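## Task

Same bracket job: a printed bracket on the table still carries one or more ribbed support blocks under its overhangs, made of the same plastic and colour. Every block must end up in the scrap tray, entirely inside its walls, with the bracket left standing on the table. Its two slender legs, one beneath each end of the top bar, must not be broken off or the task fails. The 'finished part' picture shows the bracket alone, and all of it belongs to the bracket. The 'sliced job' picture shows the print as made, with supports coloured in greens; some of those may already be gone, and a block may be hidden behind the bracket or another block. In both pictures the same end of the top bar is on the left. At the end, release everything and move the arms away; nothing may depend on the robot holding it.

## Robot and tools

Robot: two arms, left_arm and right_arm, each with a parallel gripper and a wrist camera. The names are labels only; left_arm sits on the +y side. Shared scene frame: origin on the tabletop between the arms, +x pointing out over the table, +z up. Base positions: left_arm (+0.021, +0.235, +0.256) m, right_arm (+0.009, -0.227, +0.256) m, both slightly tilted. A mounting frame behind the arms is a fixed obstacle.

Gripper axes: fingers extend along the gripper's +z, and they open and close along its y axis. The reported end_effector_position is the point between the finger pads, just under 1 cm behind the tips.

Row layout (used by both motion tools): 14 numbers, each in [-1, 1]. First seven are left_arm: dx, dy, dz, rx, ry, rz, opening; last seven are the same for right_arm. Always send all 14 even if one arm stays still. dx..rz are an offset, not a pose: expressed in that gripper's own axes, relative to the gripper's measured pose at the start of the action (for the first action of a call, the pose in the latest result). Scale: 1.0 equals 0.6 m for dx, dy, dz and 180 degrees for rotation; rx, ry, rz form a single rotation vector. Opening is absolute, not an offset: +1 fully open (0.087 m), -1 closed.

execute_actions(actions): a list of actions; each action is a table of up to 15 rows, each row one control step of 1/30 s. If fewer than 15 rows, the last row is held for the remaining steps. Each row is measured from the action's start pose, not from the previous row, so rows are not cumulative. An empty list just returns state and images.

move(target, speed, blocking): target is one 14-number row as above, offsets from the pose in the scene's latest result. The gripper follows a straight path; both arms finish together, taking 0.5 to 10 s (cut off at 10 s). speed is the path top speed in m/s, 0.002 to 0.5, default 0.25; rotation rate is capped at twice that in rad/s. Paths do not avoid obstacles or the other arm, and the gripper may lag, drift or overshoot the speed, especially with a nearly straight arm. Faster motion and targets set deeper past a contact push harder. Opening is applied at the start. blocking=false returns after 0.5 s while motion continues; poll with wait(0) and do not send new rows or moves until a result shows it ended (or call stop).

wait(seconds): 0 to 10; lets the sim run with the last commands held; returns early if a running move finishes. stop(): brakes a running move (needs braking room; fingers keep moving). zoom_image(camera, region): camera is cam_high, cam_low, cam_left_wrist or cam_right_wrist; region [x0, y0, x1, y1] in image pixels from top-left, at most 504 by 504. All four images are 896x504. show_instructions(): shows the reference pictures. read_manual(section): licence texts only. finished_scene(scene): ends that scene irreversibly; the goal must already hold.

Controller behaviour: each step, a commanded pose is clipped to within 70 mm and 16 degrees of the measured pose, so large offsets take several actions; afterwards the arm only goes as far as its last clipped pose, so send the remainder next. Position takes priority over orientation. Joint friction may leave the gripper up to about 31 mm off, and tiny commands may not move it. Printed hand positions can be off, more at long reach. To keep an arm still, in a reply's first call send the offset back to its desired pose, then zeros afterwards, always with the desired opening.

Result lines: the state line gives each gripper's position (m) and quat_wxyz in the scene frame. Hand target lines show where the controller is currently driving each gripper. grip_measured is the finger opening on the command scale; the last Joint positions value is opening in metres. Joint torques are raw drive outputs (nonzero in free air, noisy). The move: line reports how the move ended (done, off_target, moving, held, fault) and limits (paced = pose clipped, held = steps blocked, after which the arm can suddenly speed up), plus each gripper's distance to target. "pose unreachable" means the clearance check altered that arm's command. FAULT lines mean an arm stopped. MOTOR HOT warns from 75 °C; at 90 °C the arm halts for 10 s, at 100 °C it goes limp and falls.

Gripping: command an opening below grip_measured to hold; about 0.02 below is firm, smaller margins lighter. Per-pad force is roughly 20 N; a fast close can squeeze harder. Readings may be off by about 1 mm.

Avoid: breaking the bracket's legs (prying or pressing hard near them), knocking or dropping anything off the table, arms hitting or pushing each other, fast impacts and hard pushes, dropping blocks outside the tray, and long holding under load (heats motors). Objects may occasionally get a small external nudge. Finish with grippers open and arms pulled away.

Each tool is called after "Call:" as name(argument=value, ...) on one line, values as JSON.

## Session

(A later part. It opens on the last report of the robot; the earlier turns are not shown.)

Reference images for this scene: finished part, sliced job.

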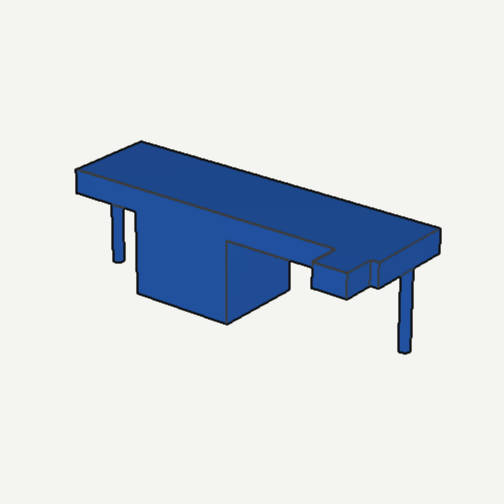

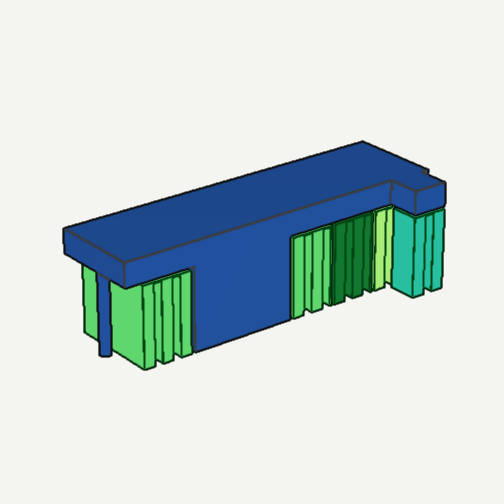

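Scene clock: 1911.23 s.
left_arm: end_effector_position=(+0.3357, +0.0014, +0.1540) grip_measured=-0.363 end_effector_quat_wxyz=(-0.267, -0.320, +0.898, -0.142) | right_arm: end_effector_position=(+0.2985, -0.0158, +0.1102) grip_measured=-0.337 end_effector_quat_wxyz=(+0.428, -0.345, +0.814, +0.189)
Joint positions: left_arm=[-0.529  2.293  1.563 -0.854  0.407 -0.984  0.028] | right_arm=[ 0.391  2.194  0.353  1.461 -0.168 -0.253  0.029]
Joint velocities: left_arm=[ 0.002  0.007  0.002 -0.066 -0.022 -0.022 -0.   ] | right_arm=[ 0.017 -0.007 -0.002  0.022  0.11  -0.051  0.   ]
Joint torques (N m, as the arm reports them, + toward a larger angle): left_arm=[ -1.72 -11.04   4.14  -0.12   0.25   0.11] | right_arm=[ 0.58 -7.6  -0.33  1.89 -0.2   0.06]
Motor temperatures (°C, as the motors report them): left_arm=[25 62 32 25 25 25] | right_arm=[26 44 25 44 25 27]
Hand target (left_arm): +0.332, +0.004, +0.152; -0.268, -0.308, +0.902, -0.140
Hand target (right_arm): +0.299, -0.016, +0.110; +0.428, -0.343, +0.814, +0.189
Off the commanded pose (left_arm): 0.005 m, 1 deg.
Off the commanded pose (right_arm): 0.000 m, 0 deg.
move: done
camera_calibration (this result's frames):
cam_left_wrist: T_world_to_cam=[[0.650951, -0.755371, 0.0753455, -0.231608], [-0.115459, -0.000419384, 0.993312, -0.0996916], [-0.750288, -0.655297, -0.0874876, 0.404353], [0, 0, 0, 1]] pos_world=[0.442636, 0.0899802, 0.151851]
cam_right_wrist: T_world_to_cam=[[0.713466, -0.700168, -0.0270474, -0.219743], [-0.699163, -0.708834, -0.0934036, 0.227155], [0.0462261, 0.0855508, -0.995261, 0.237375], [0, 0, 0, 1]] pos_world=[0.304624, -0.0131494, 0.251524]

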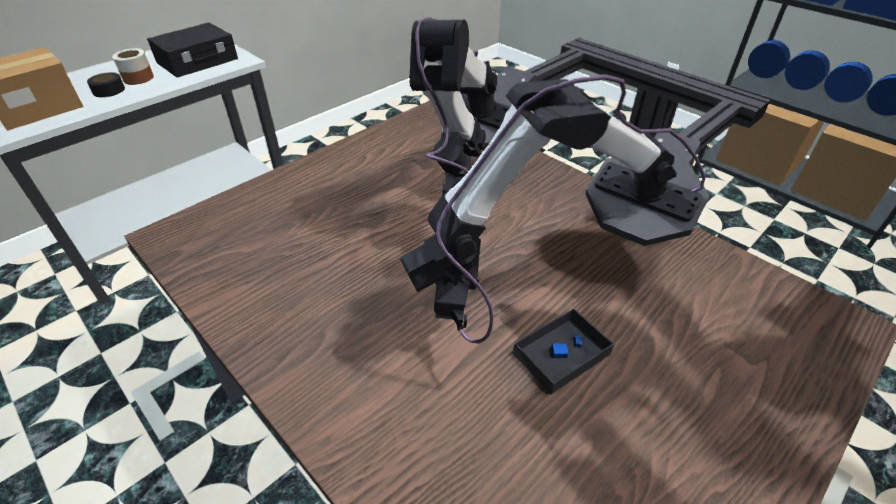

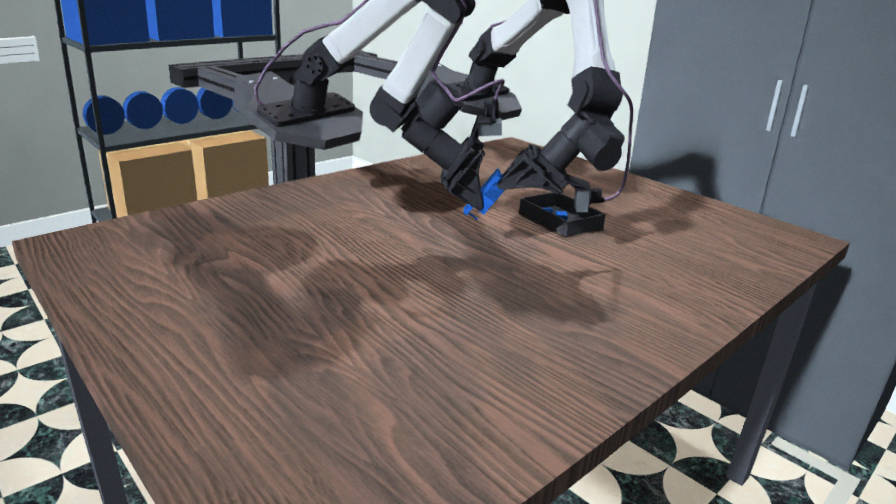

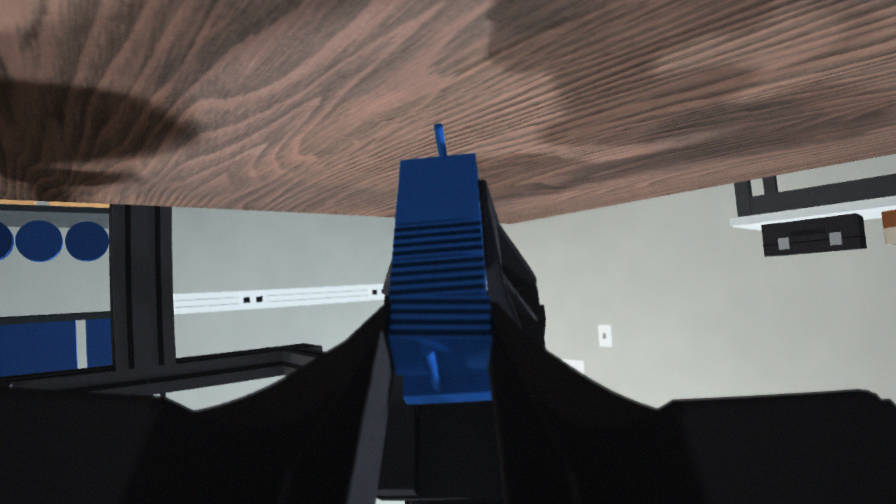

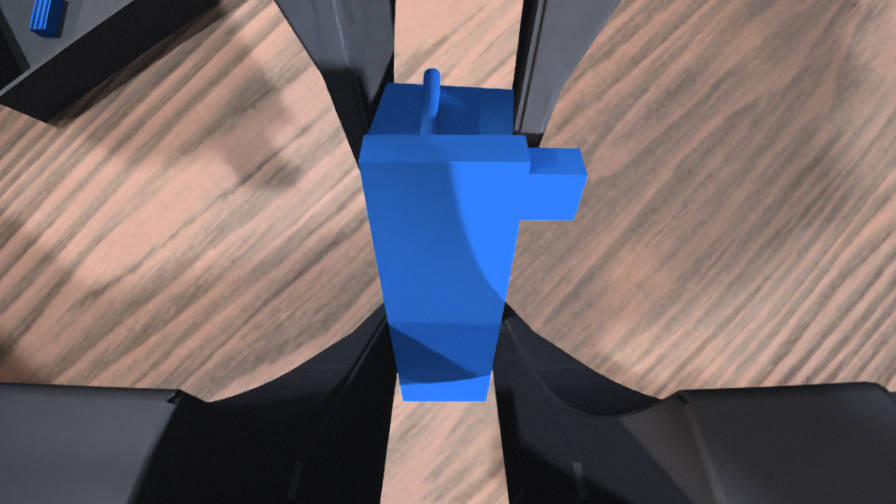

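Call:
move(target=[-0.028,0.004,0.012,0,0,0,-0.40,0,0,0,0,0,0,-0.40], speed=0.02)

Scene clock: 1928.53 s.
left_arm: end_effector_position=(+0.3367, +0.0012, +0.1527) grip_measured=-0.363 end_effector_quat_wxyz=(-0.274, -0.321, +0.894, -0.149) | right_arm: end_effector_position=(+0.2984, -0.0163, +0.1097) grip_measured=-0.337 end_effector_quat_wxyz=(+0.427, -0.345, +0.815, +0.188)
Joint positions: left_arm=[-0.521  2.307  1.574 -0.859  0.427 -0.976  0.028] | right_arm=[ 0.391  2.194  0.353  1.459 -0.165 -0.253  0.029]
Joint velocities: left_arm=[ 0.002 -0.012 -0.012  0.007 -0.022 -0.037 -0.   ] | right_arm=[ 0.002  0.012 -0.007 -0.007 -0.007 -0.022 -0.001]
Joint torques (N m, as the arm reports them, + toward a larger angle): left_arm=[ 0.2  -9.05  6.47 -0.07  0.05  0.03] | right_arm=[ 0.6  -7.72 -0.29  1.92 -0.29  0.03]
Motor temperatures (°C, as the motors report them): left_arm=[25 63 32 25 25 25] | right_arm=[26 44 25 44 25 27]
Hand target (left_arm): +0.342, +0.009, +0.139; -0.267, -0.321, +0.898, -0.142
Hand target (right_arm): +0.299, -0.016, +0.110; +0.428, -0.345, +0.814, +0.189
Off the commanded pose (left_arm): 0.017 m, 1 deg.
Off the commanded pose (right_arm): 0.001 m, 0 deg.
move: off_target (left_arm)
camera_calibration (this result's frames):
cam_left_wrist: T_world_to_cam=[[0.655718, -0.750667, 0.0808254, -0.234828], [-0.104199, 0.0160517, 0.994427, -0.102334], [-0.747781, -0.660486, -0.0676936, 0.401003], [0, 0, 0, 1]] pos_world=[0.44318, 0.0902214, 0.147889]
cam_right_wrist: T_world_to_cam=[[0.711922, -0.701778, -0.025974, -0.219801], [-0.700808, -0.707591, -0.090458, 0.226819], [0.0451024, 0.0826019, -0.995562, 0.237254], [0, 0, 0, 1]] pos_world=[0.304737, -0.0133542, 0.251009]

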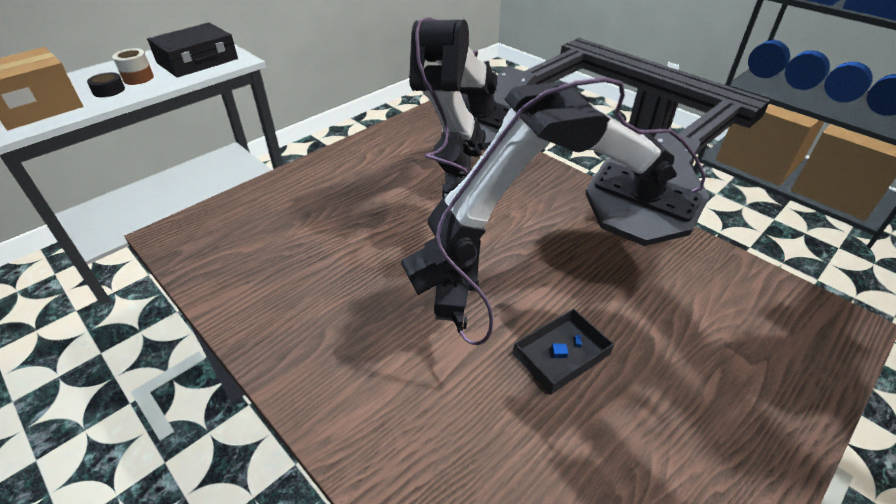

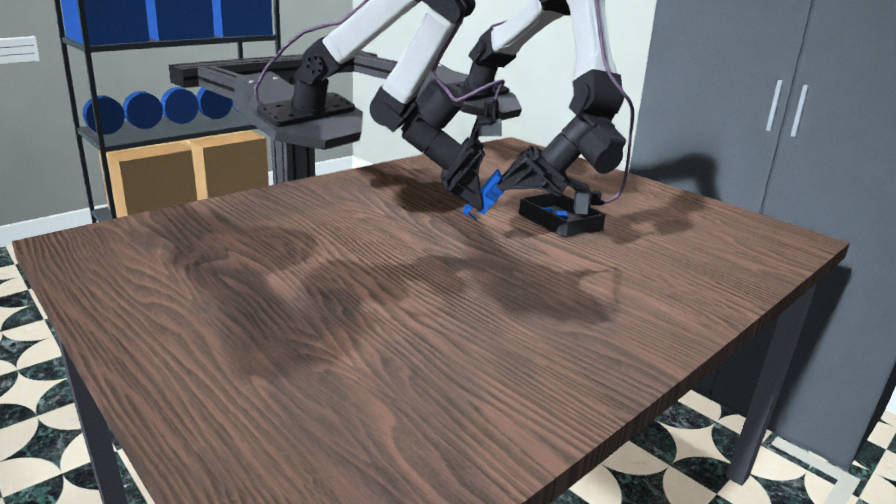

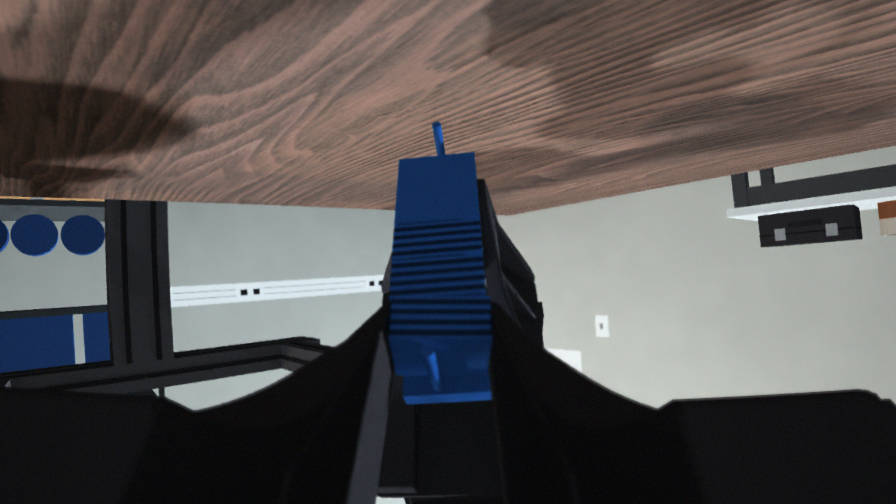

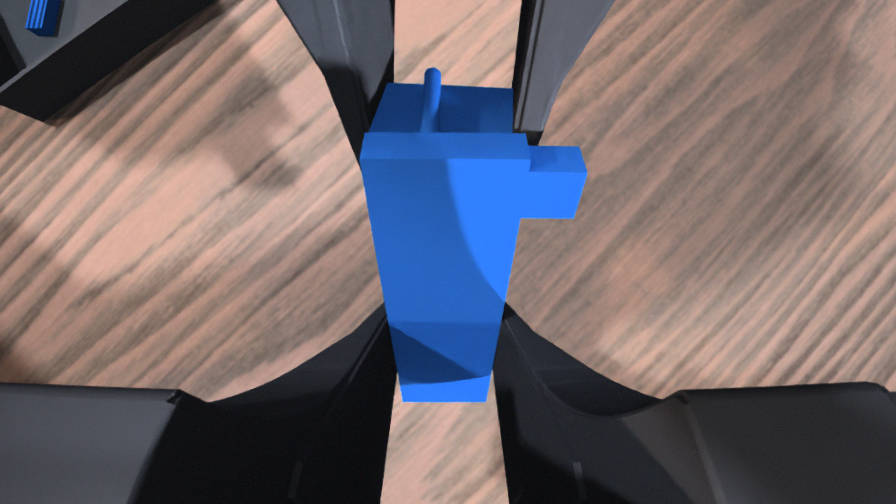

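Call:
move(target=[-0.028,0.004,-0.001,-0.002,-0.018,0.003,-0.40,0,0,0,0,0,0,-0.40], speed=0.02)

Scene clock: 1935.47 s.
left_arm: end_effector_position=(+0.3368, +0.0014, +0.1526) grip_measured=-0.363 end_effector_quat_wxyz=(-0.274, -0.322, +0.894, -0.148) | right_arm: end_effector_position=(+0.2985, -0.0165, +0.1097) grip_measured=-0.337 end_effector_quat_wxyz=(+0.427, -0.344, +0.815, +0.188)
Joint positions: left_arm=[-0.521  2.307  1.574 -0.859  0.425 -0.978  0.028] | right_arm=[ 0.391  2.194  0.353  1.459 -0.164 -0.253  0.029]
Joint velocities: left_arm=[ 0.002  0.002  0.002  0.037 -0.007 -0.022 -0.   ] | right_arm=[ 0.002 -0.002 -0.007  0.022 -0.007  0.037  0.001]
Joint torques (N m, as the arm reports them, + toward a larger angle): left_arm=[  0.01 -11.19   5.38   0.03  -0.24   0.02] | right_arm=[ 0.59 -7.59 -0.24  1.89 -0.27  0.04]
Motor temperatures (°C, as the motors report them): left_arm=[25 62 33 25 25 25] | right_arm=[26 44 25 44 25 27]
Hand target (left_arm): +0.346, +0.012, +0.144; -0.249, -0.320, +0.903, -0.138
Hand target (right_arm): +0.298, -0.016, +0.110; +0.427, -0.345, +0.815, +0.188
Off the commanded pose (left_arm): 0.017 m, 3 deg.
Off the commanded pose (right_arm): 0.000 m, 0 deg.
move: off_target (left_arm)
camera_calibration (this result's frames):
cam_left_wrist: T_world_to_cam=[[0.656263, -0.750412, 0.0787451, -0.23456], [-0.103839, 0.0135477, 0.994502, -0.102335], [-0.747353, -0.660832, -0.0690313, 0.401247], [0, 0, 0, 1]] pos_world=[0.44318, 0.0905262, 0.147942]
cam_right_wrist: T_world_to_cam=[[0.711289, -0.702443, -0.0253446, -0.219887], [-0.701431, -0.707011, -0.0901727, 0.226944], [0.0454222, 0.0819163, -0.995604, 0.237123], [0, 0, 0, 1]] pos_world=[0.304819, -0.0134304, 0.250972]

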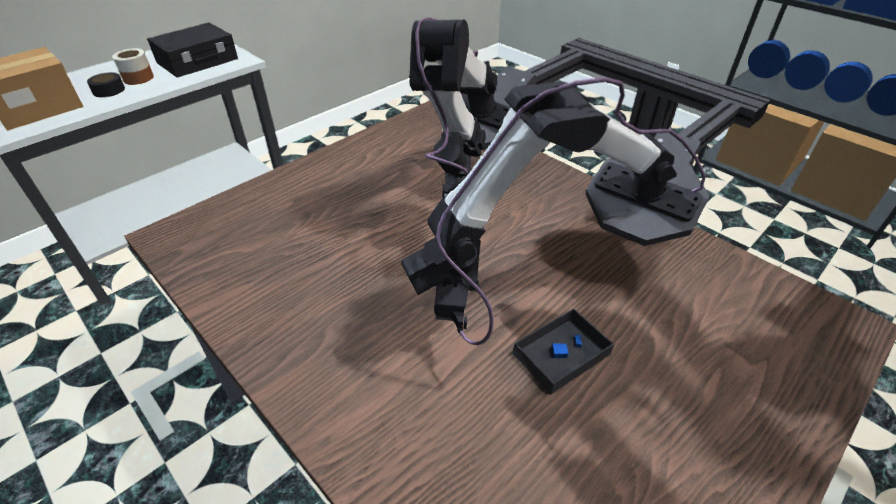

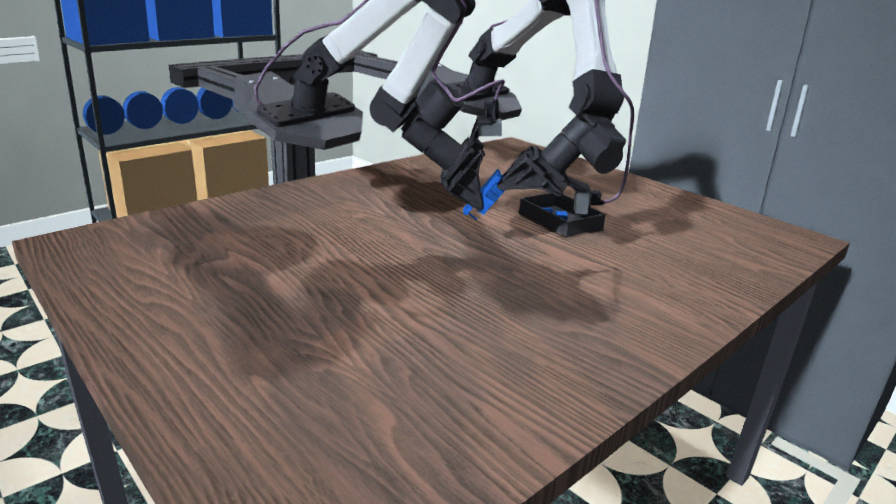

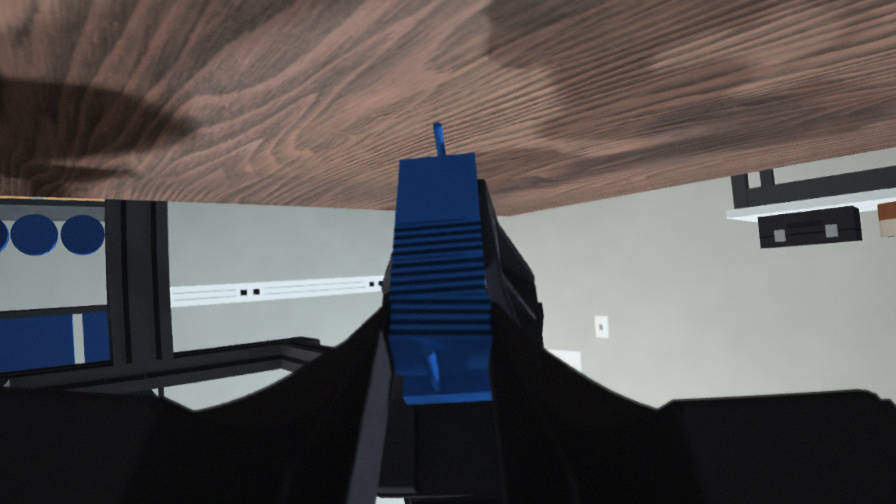

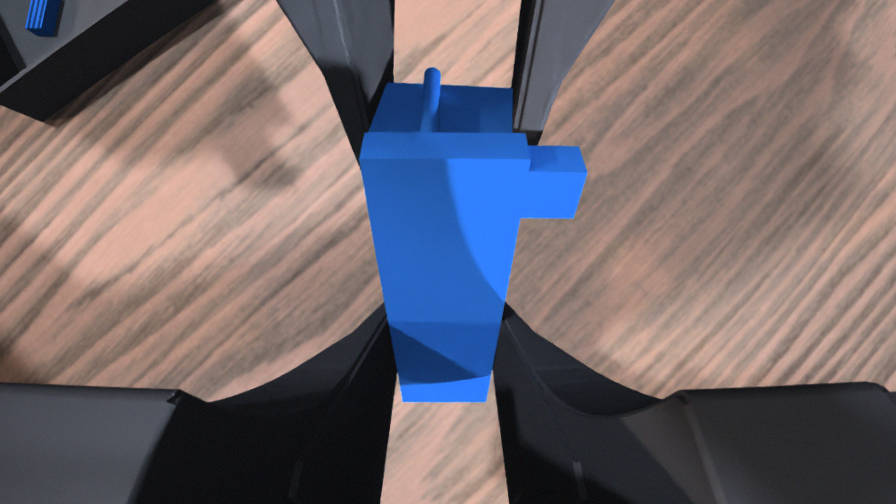

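Call:
move(target=[-0.006,0.005,0.0,0,0,-0.06,-0.40,0,0,0,0,0,0,-0.40], speed=0.03)

Scene clock: 1949.57 s.
left_arm: end_effector_position=(+0.3363, +0.0008, +0.1505) grip_measured=-0.363 end_effector_quat_wxyz=(-0.290, -0.391, +0.865, -0.120) | right_arm: end_effector_position=(+0.2978, -0.0175, +0.1084) grip_measured=-0.337 end_effector_quat_wxyz=(+0.425, -0.344, +0.817, +0.186)
Joint positions: left_arm=[-0.516  2.307  1.558 -0.861  0.424 -1.128  0.028] | right_arm=[ 0.391  2.194  0.353  1.452 -0.16  -0.253  0.029]
Joint velocities: left_arm=[-0.007 -0.012  0.002 -0.037 -0.007  0.037 -0.001] | right_arm=[-0.022  0.002  0.002 -0.066 -0.037 -0.051 -0.   ]
Joint torques (N m, as the arm reports them, + toward a larger angle): left_arm=[ -0.35 -12.46   2.1   -0.02   0.33  -0.29] | right_arm=[ 0.62 -7.6  -0.24  1.94 -0.3   0.02]
Motor temperatures (°C, as the motors report them): left_arm=[25 63 33 25 25 25] | right_arm=[26 44 25 44 25 27]
Hand target (left_arm): +0.337, +0.005, +0.150; -0.287, -0.404, +0.860, -0.121
Hand target (right_arm): +0.299, -0.016, +0.110; +0.427, -0.344, +0.815, +0.188
Off the commanded pose (left_arm): 0.005 m, 2 deg.
Off the commanded pose (right_arm): 0.002 m, 0 deg.
move: done
camera_calibration (this result's frames):
cam_left_wrist: T_world_to_cam=[[0.74578, -0.665634, -0.0272683, -0.248731], [-0.0189474, -0.0621082, 0.99789, -0.129319], [-0.665923, -0.743689, -0.0589311, 0.371488], [0, 0, 0, 1]] pos_world=[0.430431, 0.102676, 0.144156]
cam_right_wrist: T_world_to_cam=[[0.709596, -0.704168, -0.0249179, -0.219697], [-0.703422, -0.705906, -0.0830299, 0.225457], [0.0408773, 0.0764455, -0.996235, 0.237321], [0, 0, 0, 1]] pos_world=[0.304786, -0.0136943, 0.249673]

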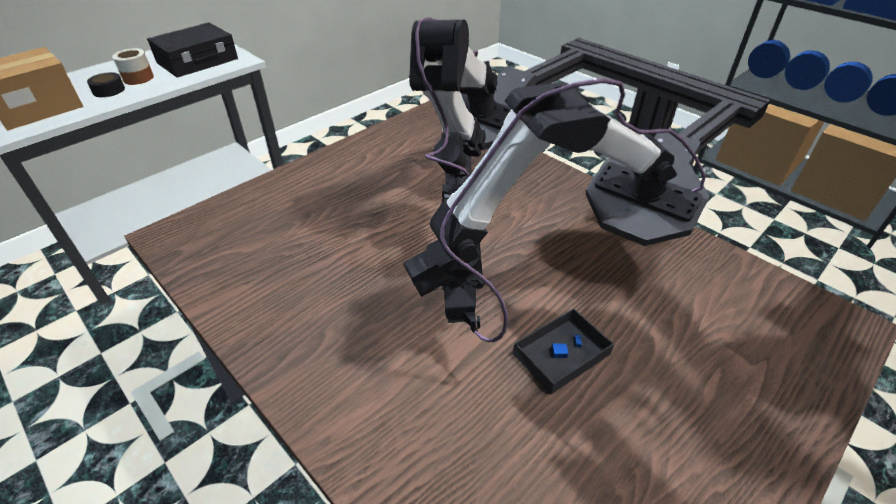

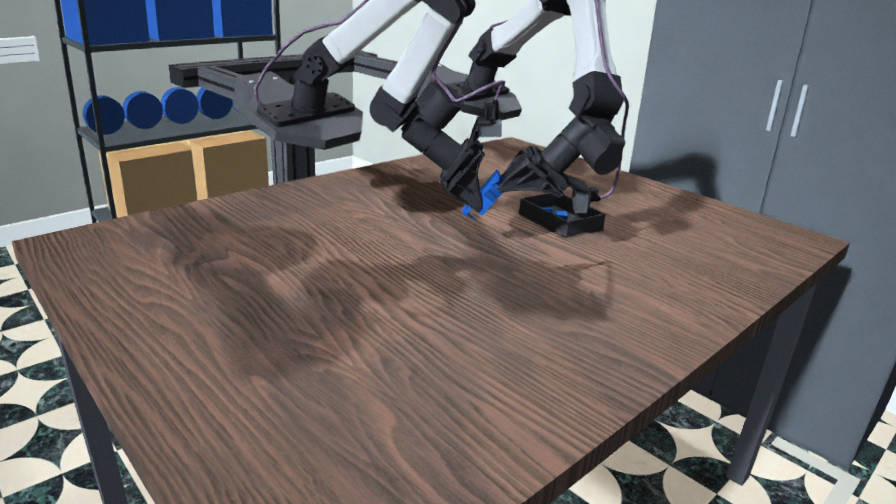

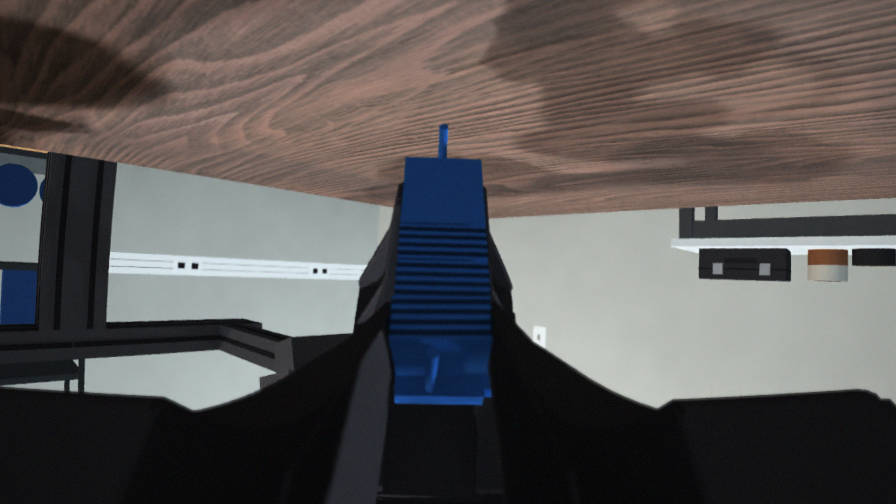

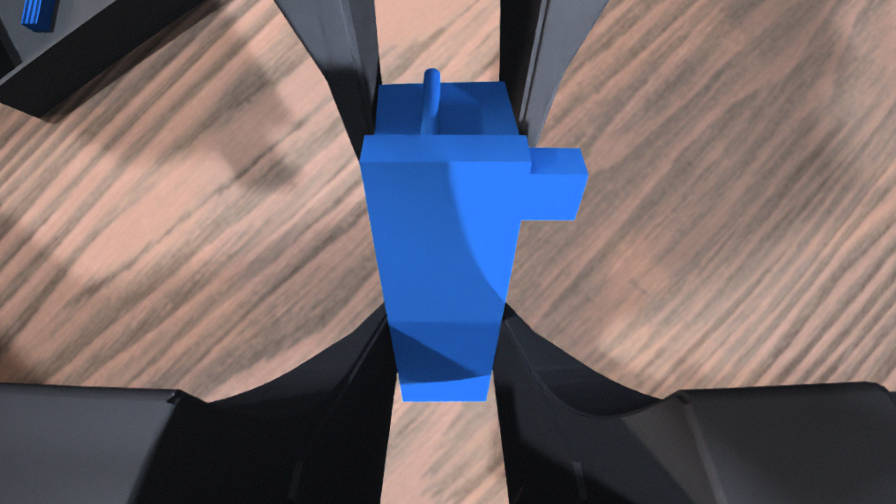

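Call:
move(target=[-0.03,0.0,0.004,-0.002,-0.02,0.0,-0.40,0,0,0,0,0,0,-0.40], speed=0.02)

Scene clock: 1955.87 s.
left_arm: end_effector_position=(+0.3363, +0.0018, +0.1496) grip_measured=-0.363 end_effector_quat_wxyz=(-0.287, -0.390, +0.867, -0.118) | right_arm: end_effector_position=(+0.2971, -0.0173, +0.1080) grip_measured=-0.337 end_effector_quat_wxyz=(+0.423, -0.345, +0.817, +0.187)
Joint positions: left_arm=[-0.516  2.307  1.558 -0.861  0.417 -1.124  0.028] | right_arm=[ 0.391  2.194  0.353  1.449 -0.163 -0.253  0.029]
Joint velocities: left_arm=[-0.007 -0.012  0.002  0.037  0.007 -0.051 -0.001] | right_arm=[ 0.002  0.007  0.002  0.022 -0.051 -0.037  0.   ]
Joint torques (N m, as the arm reports them, + toward a larger angle): left_arm=[ -0.34 -10.47   5.63  -0.01  -0.26  -0.15] | right_arm=[ 0.7  -7.64 -0.3   1.9  -0.2   0.03]
Motor temperatures (°C, as the motors report them): left_arm=[25 64 32 25 25 25] | right_arm=[26 44 25 44 25 27]
Hand target (left_arm): +0.345, +0.011, +0.138; -0.264, -0.394, +0.874, -0.106
Hand target (right_arm): +0.298, -0.018, +0.108; +0.425, -0.344, +0.817, +0.186
Off the commanded pose (left_arm): 0.017 m, 3 deg.
Off the commanded pose (right_arm): 0.001 m, 0 deg.
move: off_target (left_arm)
camera_calibration (this result's frames):
cam_left_wrist: T_world_to_cam=[[0.742865, -0.668851, -0.0281071, -0.246926], [-0.0231488, -0.0676259, 0.997442, -0.12683], [-0.669041, -0.740314, -0.0657201, 0.374293], [0, 0, 0, 1]] pos_world=[0.430914, 0.103361, 0.144164]
cam_right_wrist: T_world_to_cam=[[0.711447, -0.702209, -0.0273096, -0.219263], [-0.701727, -0.707798, -0.0812415, 0.224336], [0.0377188, 0.0769629, -0.99632, 0.237928], [0, 0, 0, 1]] pos_world=[0.304442, -0.0134953, 0.24929]

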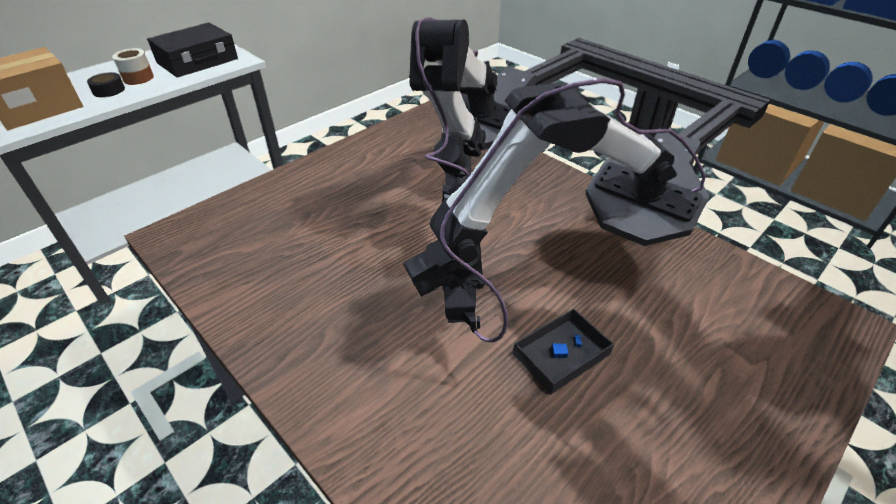

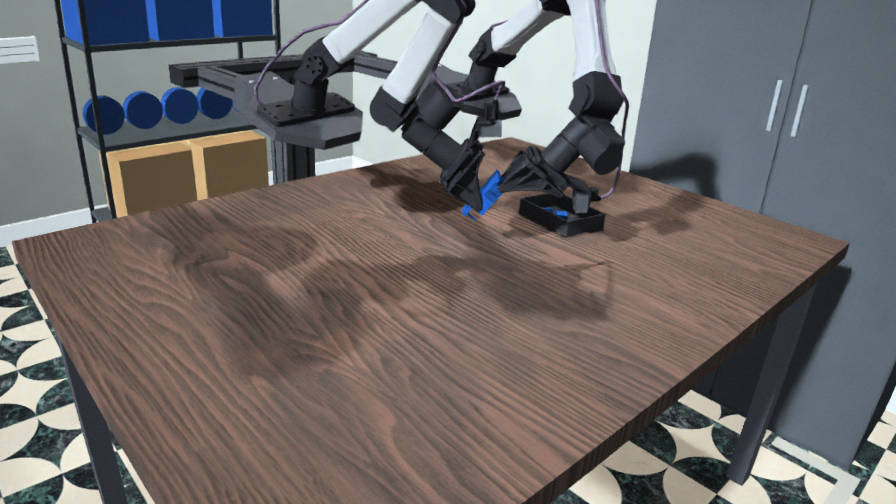

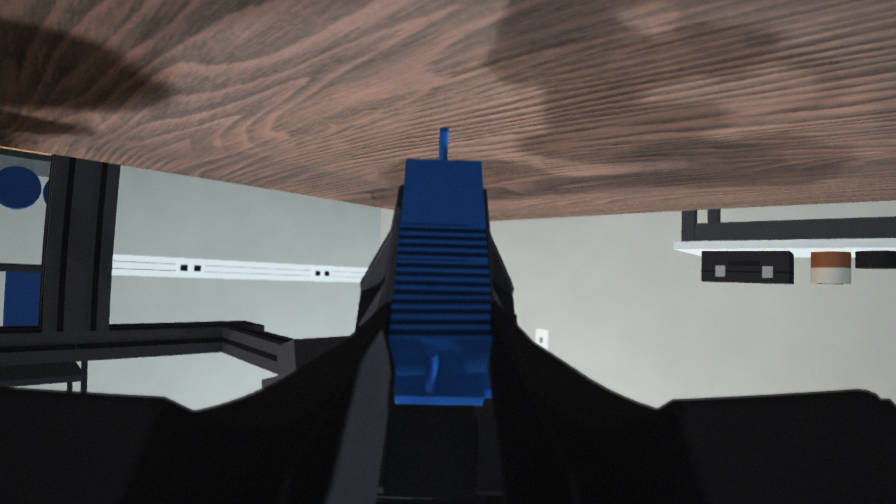

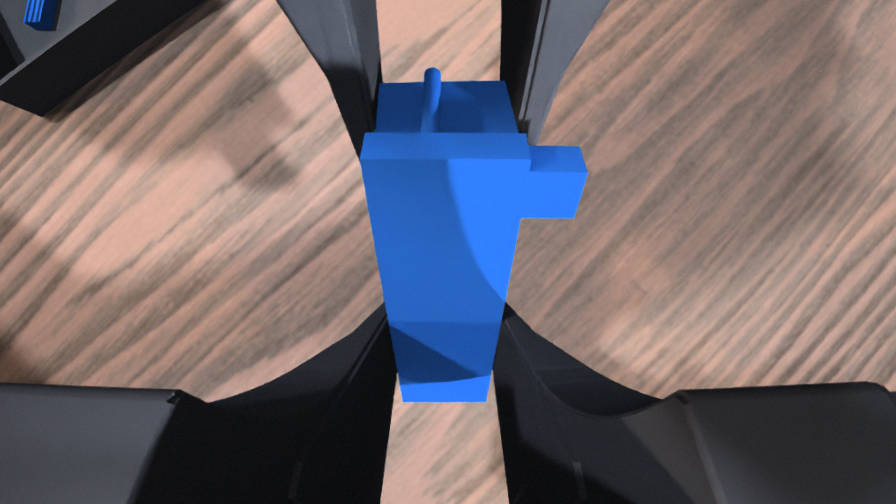

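Call:
zoom_image(camera="cam_left_wrist", region=[370, 270, 510, 380])

Call:
zoom_image(camera="cam_low", region=[470, 165, 520, 215])

Region (370, 270, 510, 380) of cam_left_wrist's 896x504 image, scaled by 3.600, with more detail than that image has; it fills the top 396 rows of this view, and the rest is white.

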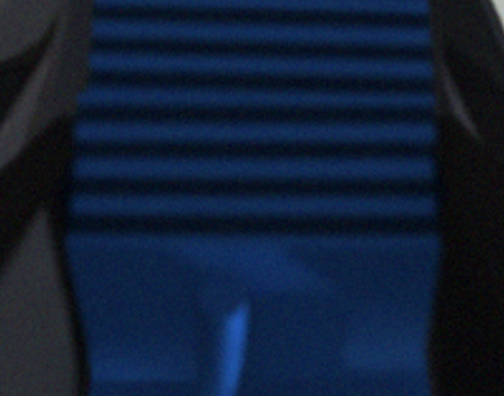

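Region (470, 165, 520, 215) of cam_low's 896x504 image, scaled by 10.080, with more detail than that image has.

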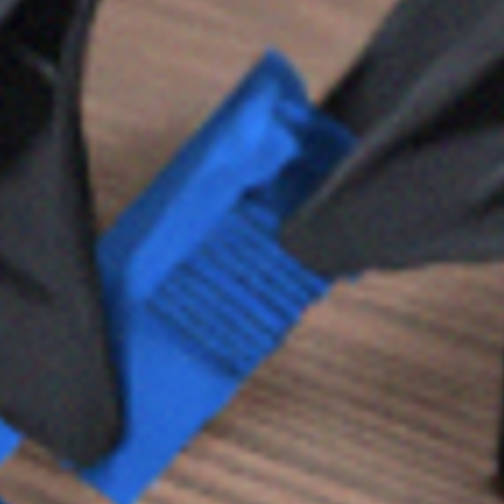

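Call:
move(target=[-0.032,0.002,0.003,-0.002,-0.02,0.035,-0.40,0,0,0,0,0,0,-0.40], speed=0.03)

Scene clock: 1982.03 s.
left_arm: end_effector_position=(+0.3362, +0.0044, +0.1496) grip_measured=-0.363 end_effector_quat_wxyz=(-0.277, -0.347, +0.886, -0.133) | right_arm: end_effector_position=(+0.2958, -0.0156, +0.1084) grip_measured=-0.337 end_effector_quat_wxyz=(+0.422, -0.347, +0.815, +0.192)
Joint positions: left_arm=[-0.516  2.307  1.564 -0.859  0.412 -1.028  0.028] | right_arm=[ 0.391  2.194  0.353  1.449 -0.176 -0.253  0.029]
Joint velocities: left_arm=[-0.002  0.022 -0.012  0.095 -0.022 -0.022  0.001] | right_arm=[ 0.007  0.012 -0.007  0.007  0.022 -0.081 -0.001]
Joint torques (N m, as the arm reports them, + toward a larger angle): left_arm=[ -0.44 -10.18   6.42  -0.04  -0.3   -0.02] | right_arm=[ 0.58 -7.64 -0.33  1.87 -0.09  0.02]
Motor temperatures (°C, as the motors report them): left_arm=[25 64 33 25 25 25] | right_arm=[26 44 25 44 25 27]
Hand target (left_arm): +0.345, +0.014, +0.137; -0.254, -0.345, +0.896, -0.119
Hand target (right_arm): +0.297, -0.017, +0.108; +0.423, -0.345, +0.817, +0.187
Off the commanded pose (left_arm): 0.018 m, 3 deg.
Off the commanded pose (right_arm): 0.002 m, 1 deg.
move: off_target (left_arm)
camera_calibration (this result's frames):
cam_left_wrist: T_world_to_cam=[[0.688575, -0.72436, 0.0341574, -0.235989], [-0.0771423, -0.0263329, 0.996672, -0.108553], [-0.72105, -0.688919, -0.074011, 0.394605], [0, 0, 0, 1]] pos_world=[0.438652, 0.098051, 0.145457]
cam_right_wrist: T_world_to_cam=[[0.71813, -0.695068, -0.0341991, -0.218272], [-0.695081, -0.714011, -0.0839694, 0.222896], [0.0339459, 0.0840721, -0.995881, 0.23936], [0, 0, 0, 1]] pos_world=[0.303553, -0.012687, 0.249626]

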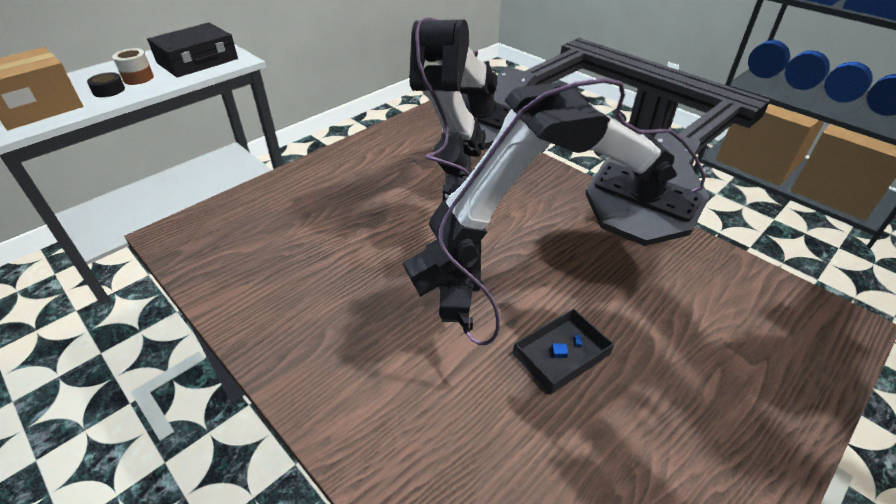

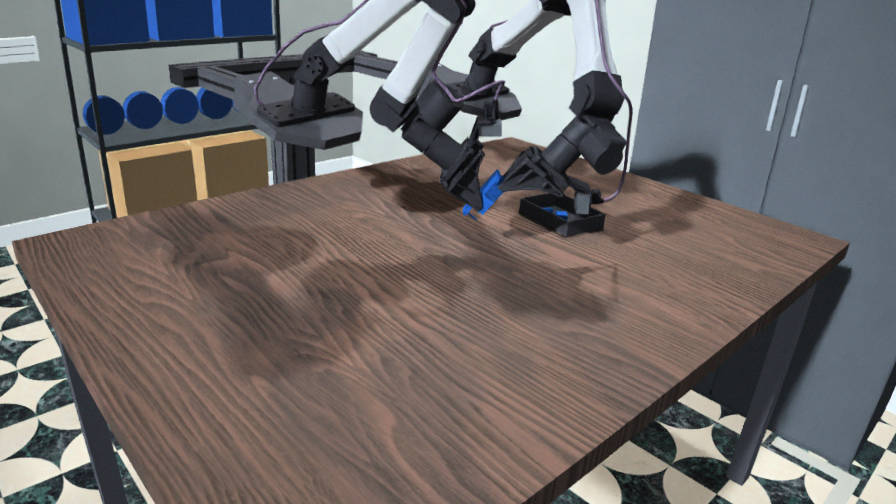

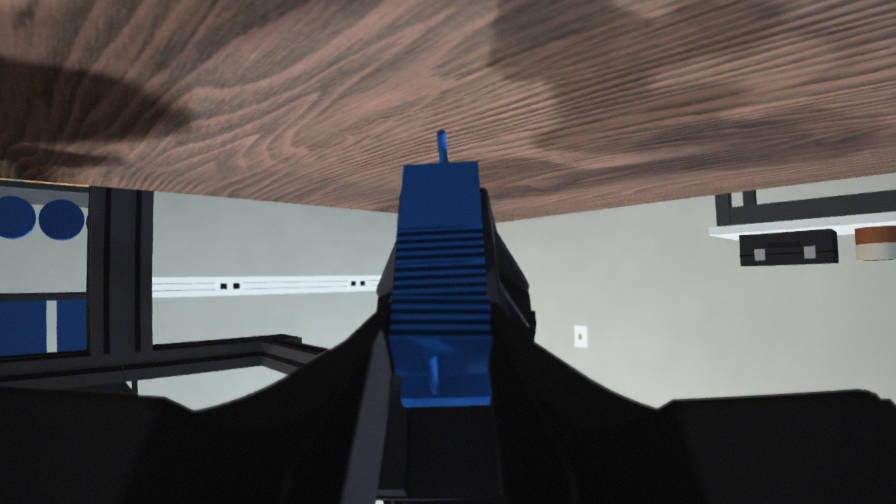

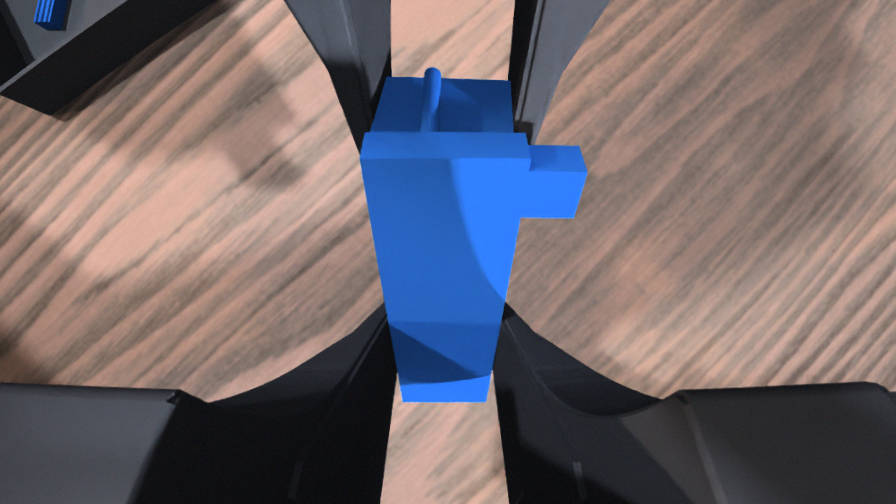

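Call:
execute_actions(actions=[[[-0.030,0.002,0.004,-0.002,-0.017,-0.002,-0.385,0,0,0,0,0,0,-0.40],[-0.030,0.002,0.004,-0.002,-0.017,-0.004,-0.378,0,0,0,0,0,0,-0.40],[-0.030,0.001,0.004,-0.002,-0.017,-0.007,-0.372,0,0,0,0,0,0,-0.40],[-0.030,0.001,0.004,-0.002,-0.017,-0.010,-0.370,0,0,0,0,0,0,-0.40],[-0.030,0.0,0.004,-0.002,-0.017,-0.013,-0.370,0,0,0,0,0,0,-0.40],[-0.030,-0.001,0.004,-0.002,-0.017,-0.016,-0.370,0,0,0,0,0,0,-0.40],[-0.030,-0.001,0.004,-0.002,-0.017,-0.019,-0.370,0,0,0,0,0,0,-0.40],[-0.030,-0.002,0.004,-0.002,-0.017,-0.022,-0.370,0,0,0,0,0,0,-0.40]]])

Scene clock: 1994.97 s.
left_arm: end_effector_position=(+0.3368, +0.0040, +0.1493) grip_measured=-0.363 end_effector_quat_wxyz=(-0.280, -0.368, +0.878, -0.123) | right_arm: end_effector_position=(+0.2960, -0.0157, +0.1084) grip_measured=-0.337 end_effector_quat_wxyz=(+0.422, -0.347, +0.815, +0.192)
Joint positions: left_arm=[-0.516  2.307  1.564 -0.863  0.407 -1.074  0.028] | right_arm=[ 0.391  2.194  0.353  1.449 -0.174 -0.253  0.029]
Joint velocities: left_arm=[ 0.002  0.007  0.002 -0.022 -0.051  0.037  0.   ] | right_arm=[-0.002 -0.002 -0.017 -0.066 -0.007  0.022 -0.   ]
Joint torques (N m, as the arm reports them, + toward a larger angle): left_arm=[ -0.05 -10.38   5.72   0.05  -0.14  -0.27] | right_arm=[ 0.63 -7.53 -0.2   1.86 -0.26  0.02]
Motor temperatures (°C, as the motors report them): left_arm=[25 63 33 25 25 25] | right_arm=[26 44 25 44 25 27]
Hand target (left_arm): +0.347, +0.012, +0.138; -0.259, -0.380, +0.881, -0.111
Hand target (right_arm): +0.296, -0.016, +0.108; +0.422, -0.347, +0.815, +0.192
Off the commanded pose (left_arm): 0.018 m, 3 deg.
Off the commanded pose (right_arm): 0.000 m, 0 deg.
camera_calibration (this result's frames):
cam_left_wrist: T_world_to_cam=[[0.714204, -0.699936, 0.00142259, -0.240496], [-0.0540723, -0.0531479, 0.997122, -0.115981], [-0.697846, -0.712225, -0.0758056, 0.387339], [0, 0, 0, 1]] pos_world=[0.435795, 0.101377, 0.145351]
cam_right_wrist: T_world_to_cam=[[0.717488, -0.695767, -0.0334612, -0.218393], [-0.695711, -0.713389, -0.0840403, 0.223132], [0.0346016, 0.0835772, -0.9959, 0.239193], [0, 0, 0, 1]] pos_world=[0.303653, -0.0127616, 0.249657]

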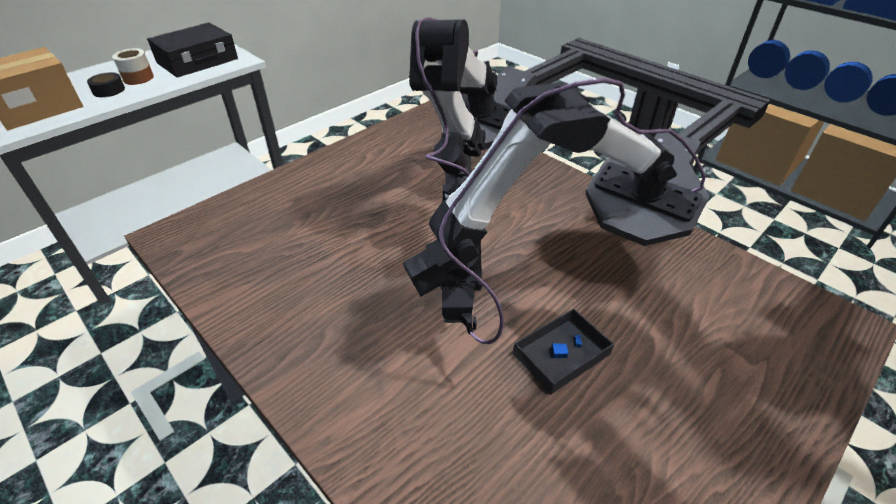

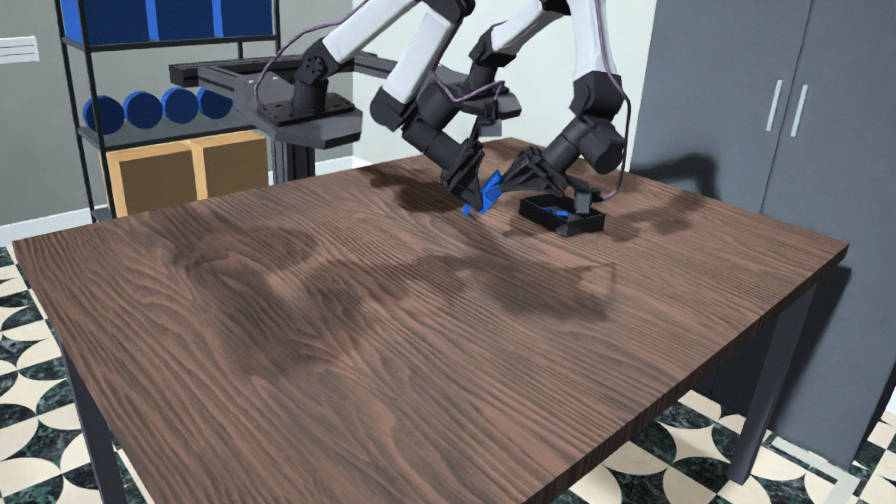

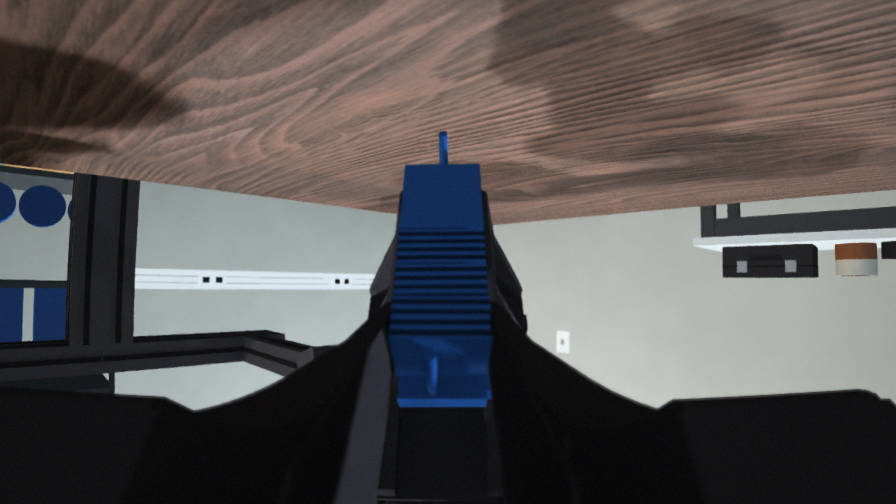

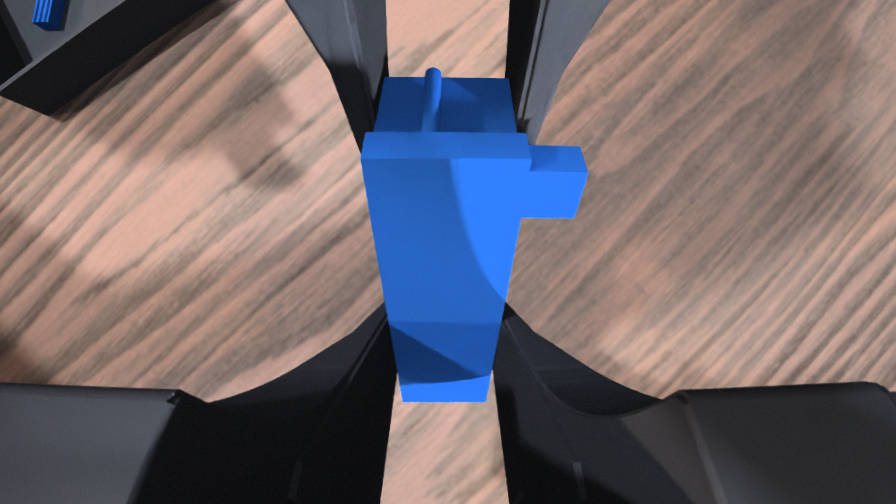

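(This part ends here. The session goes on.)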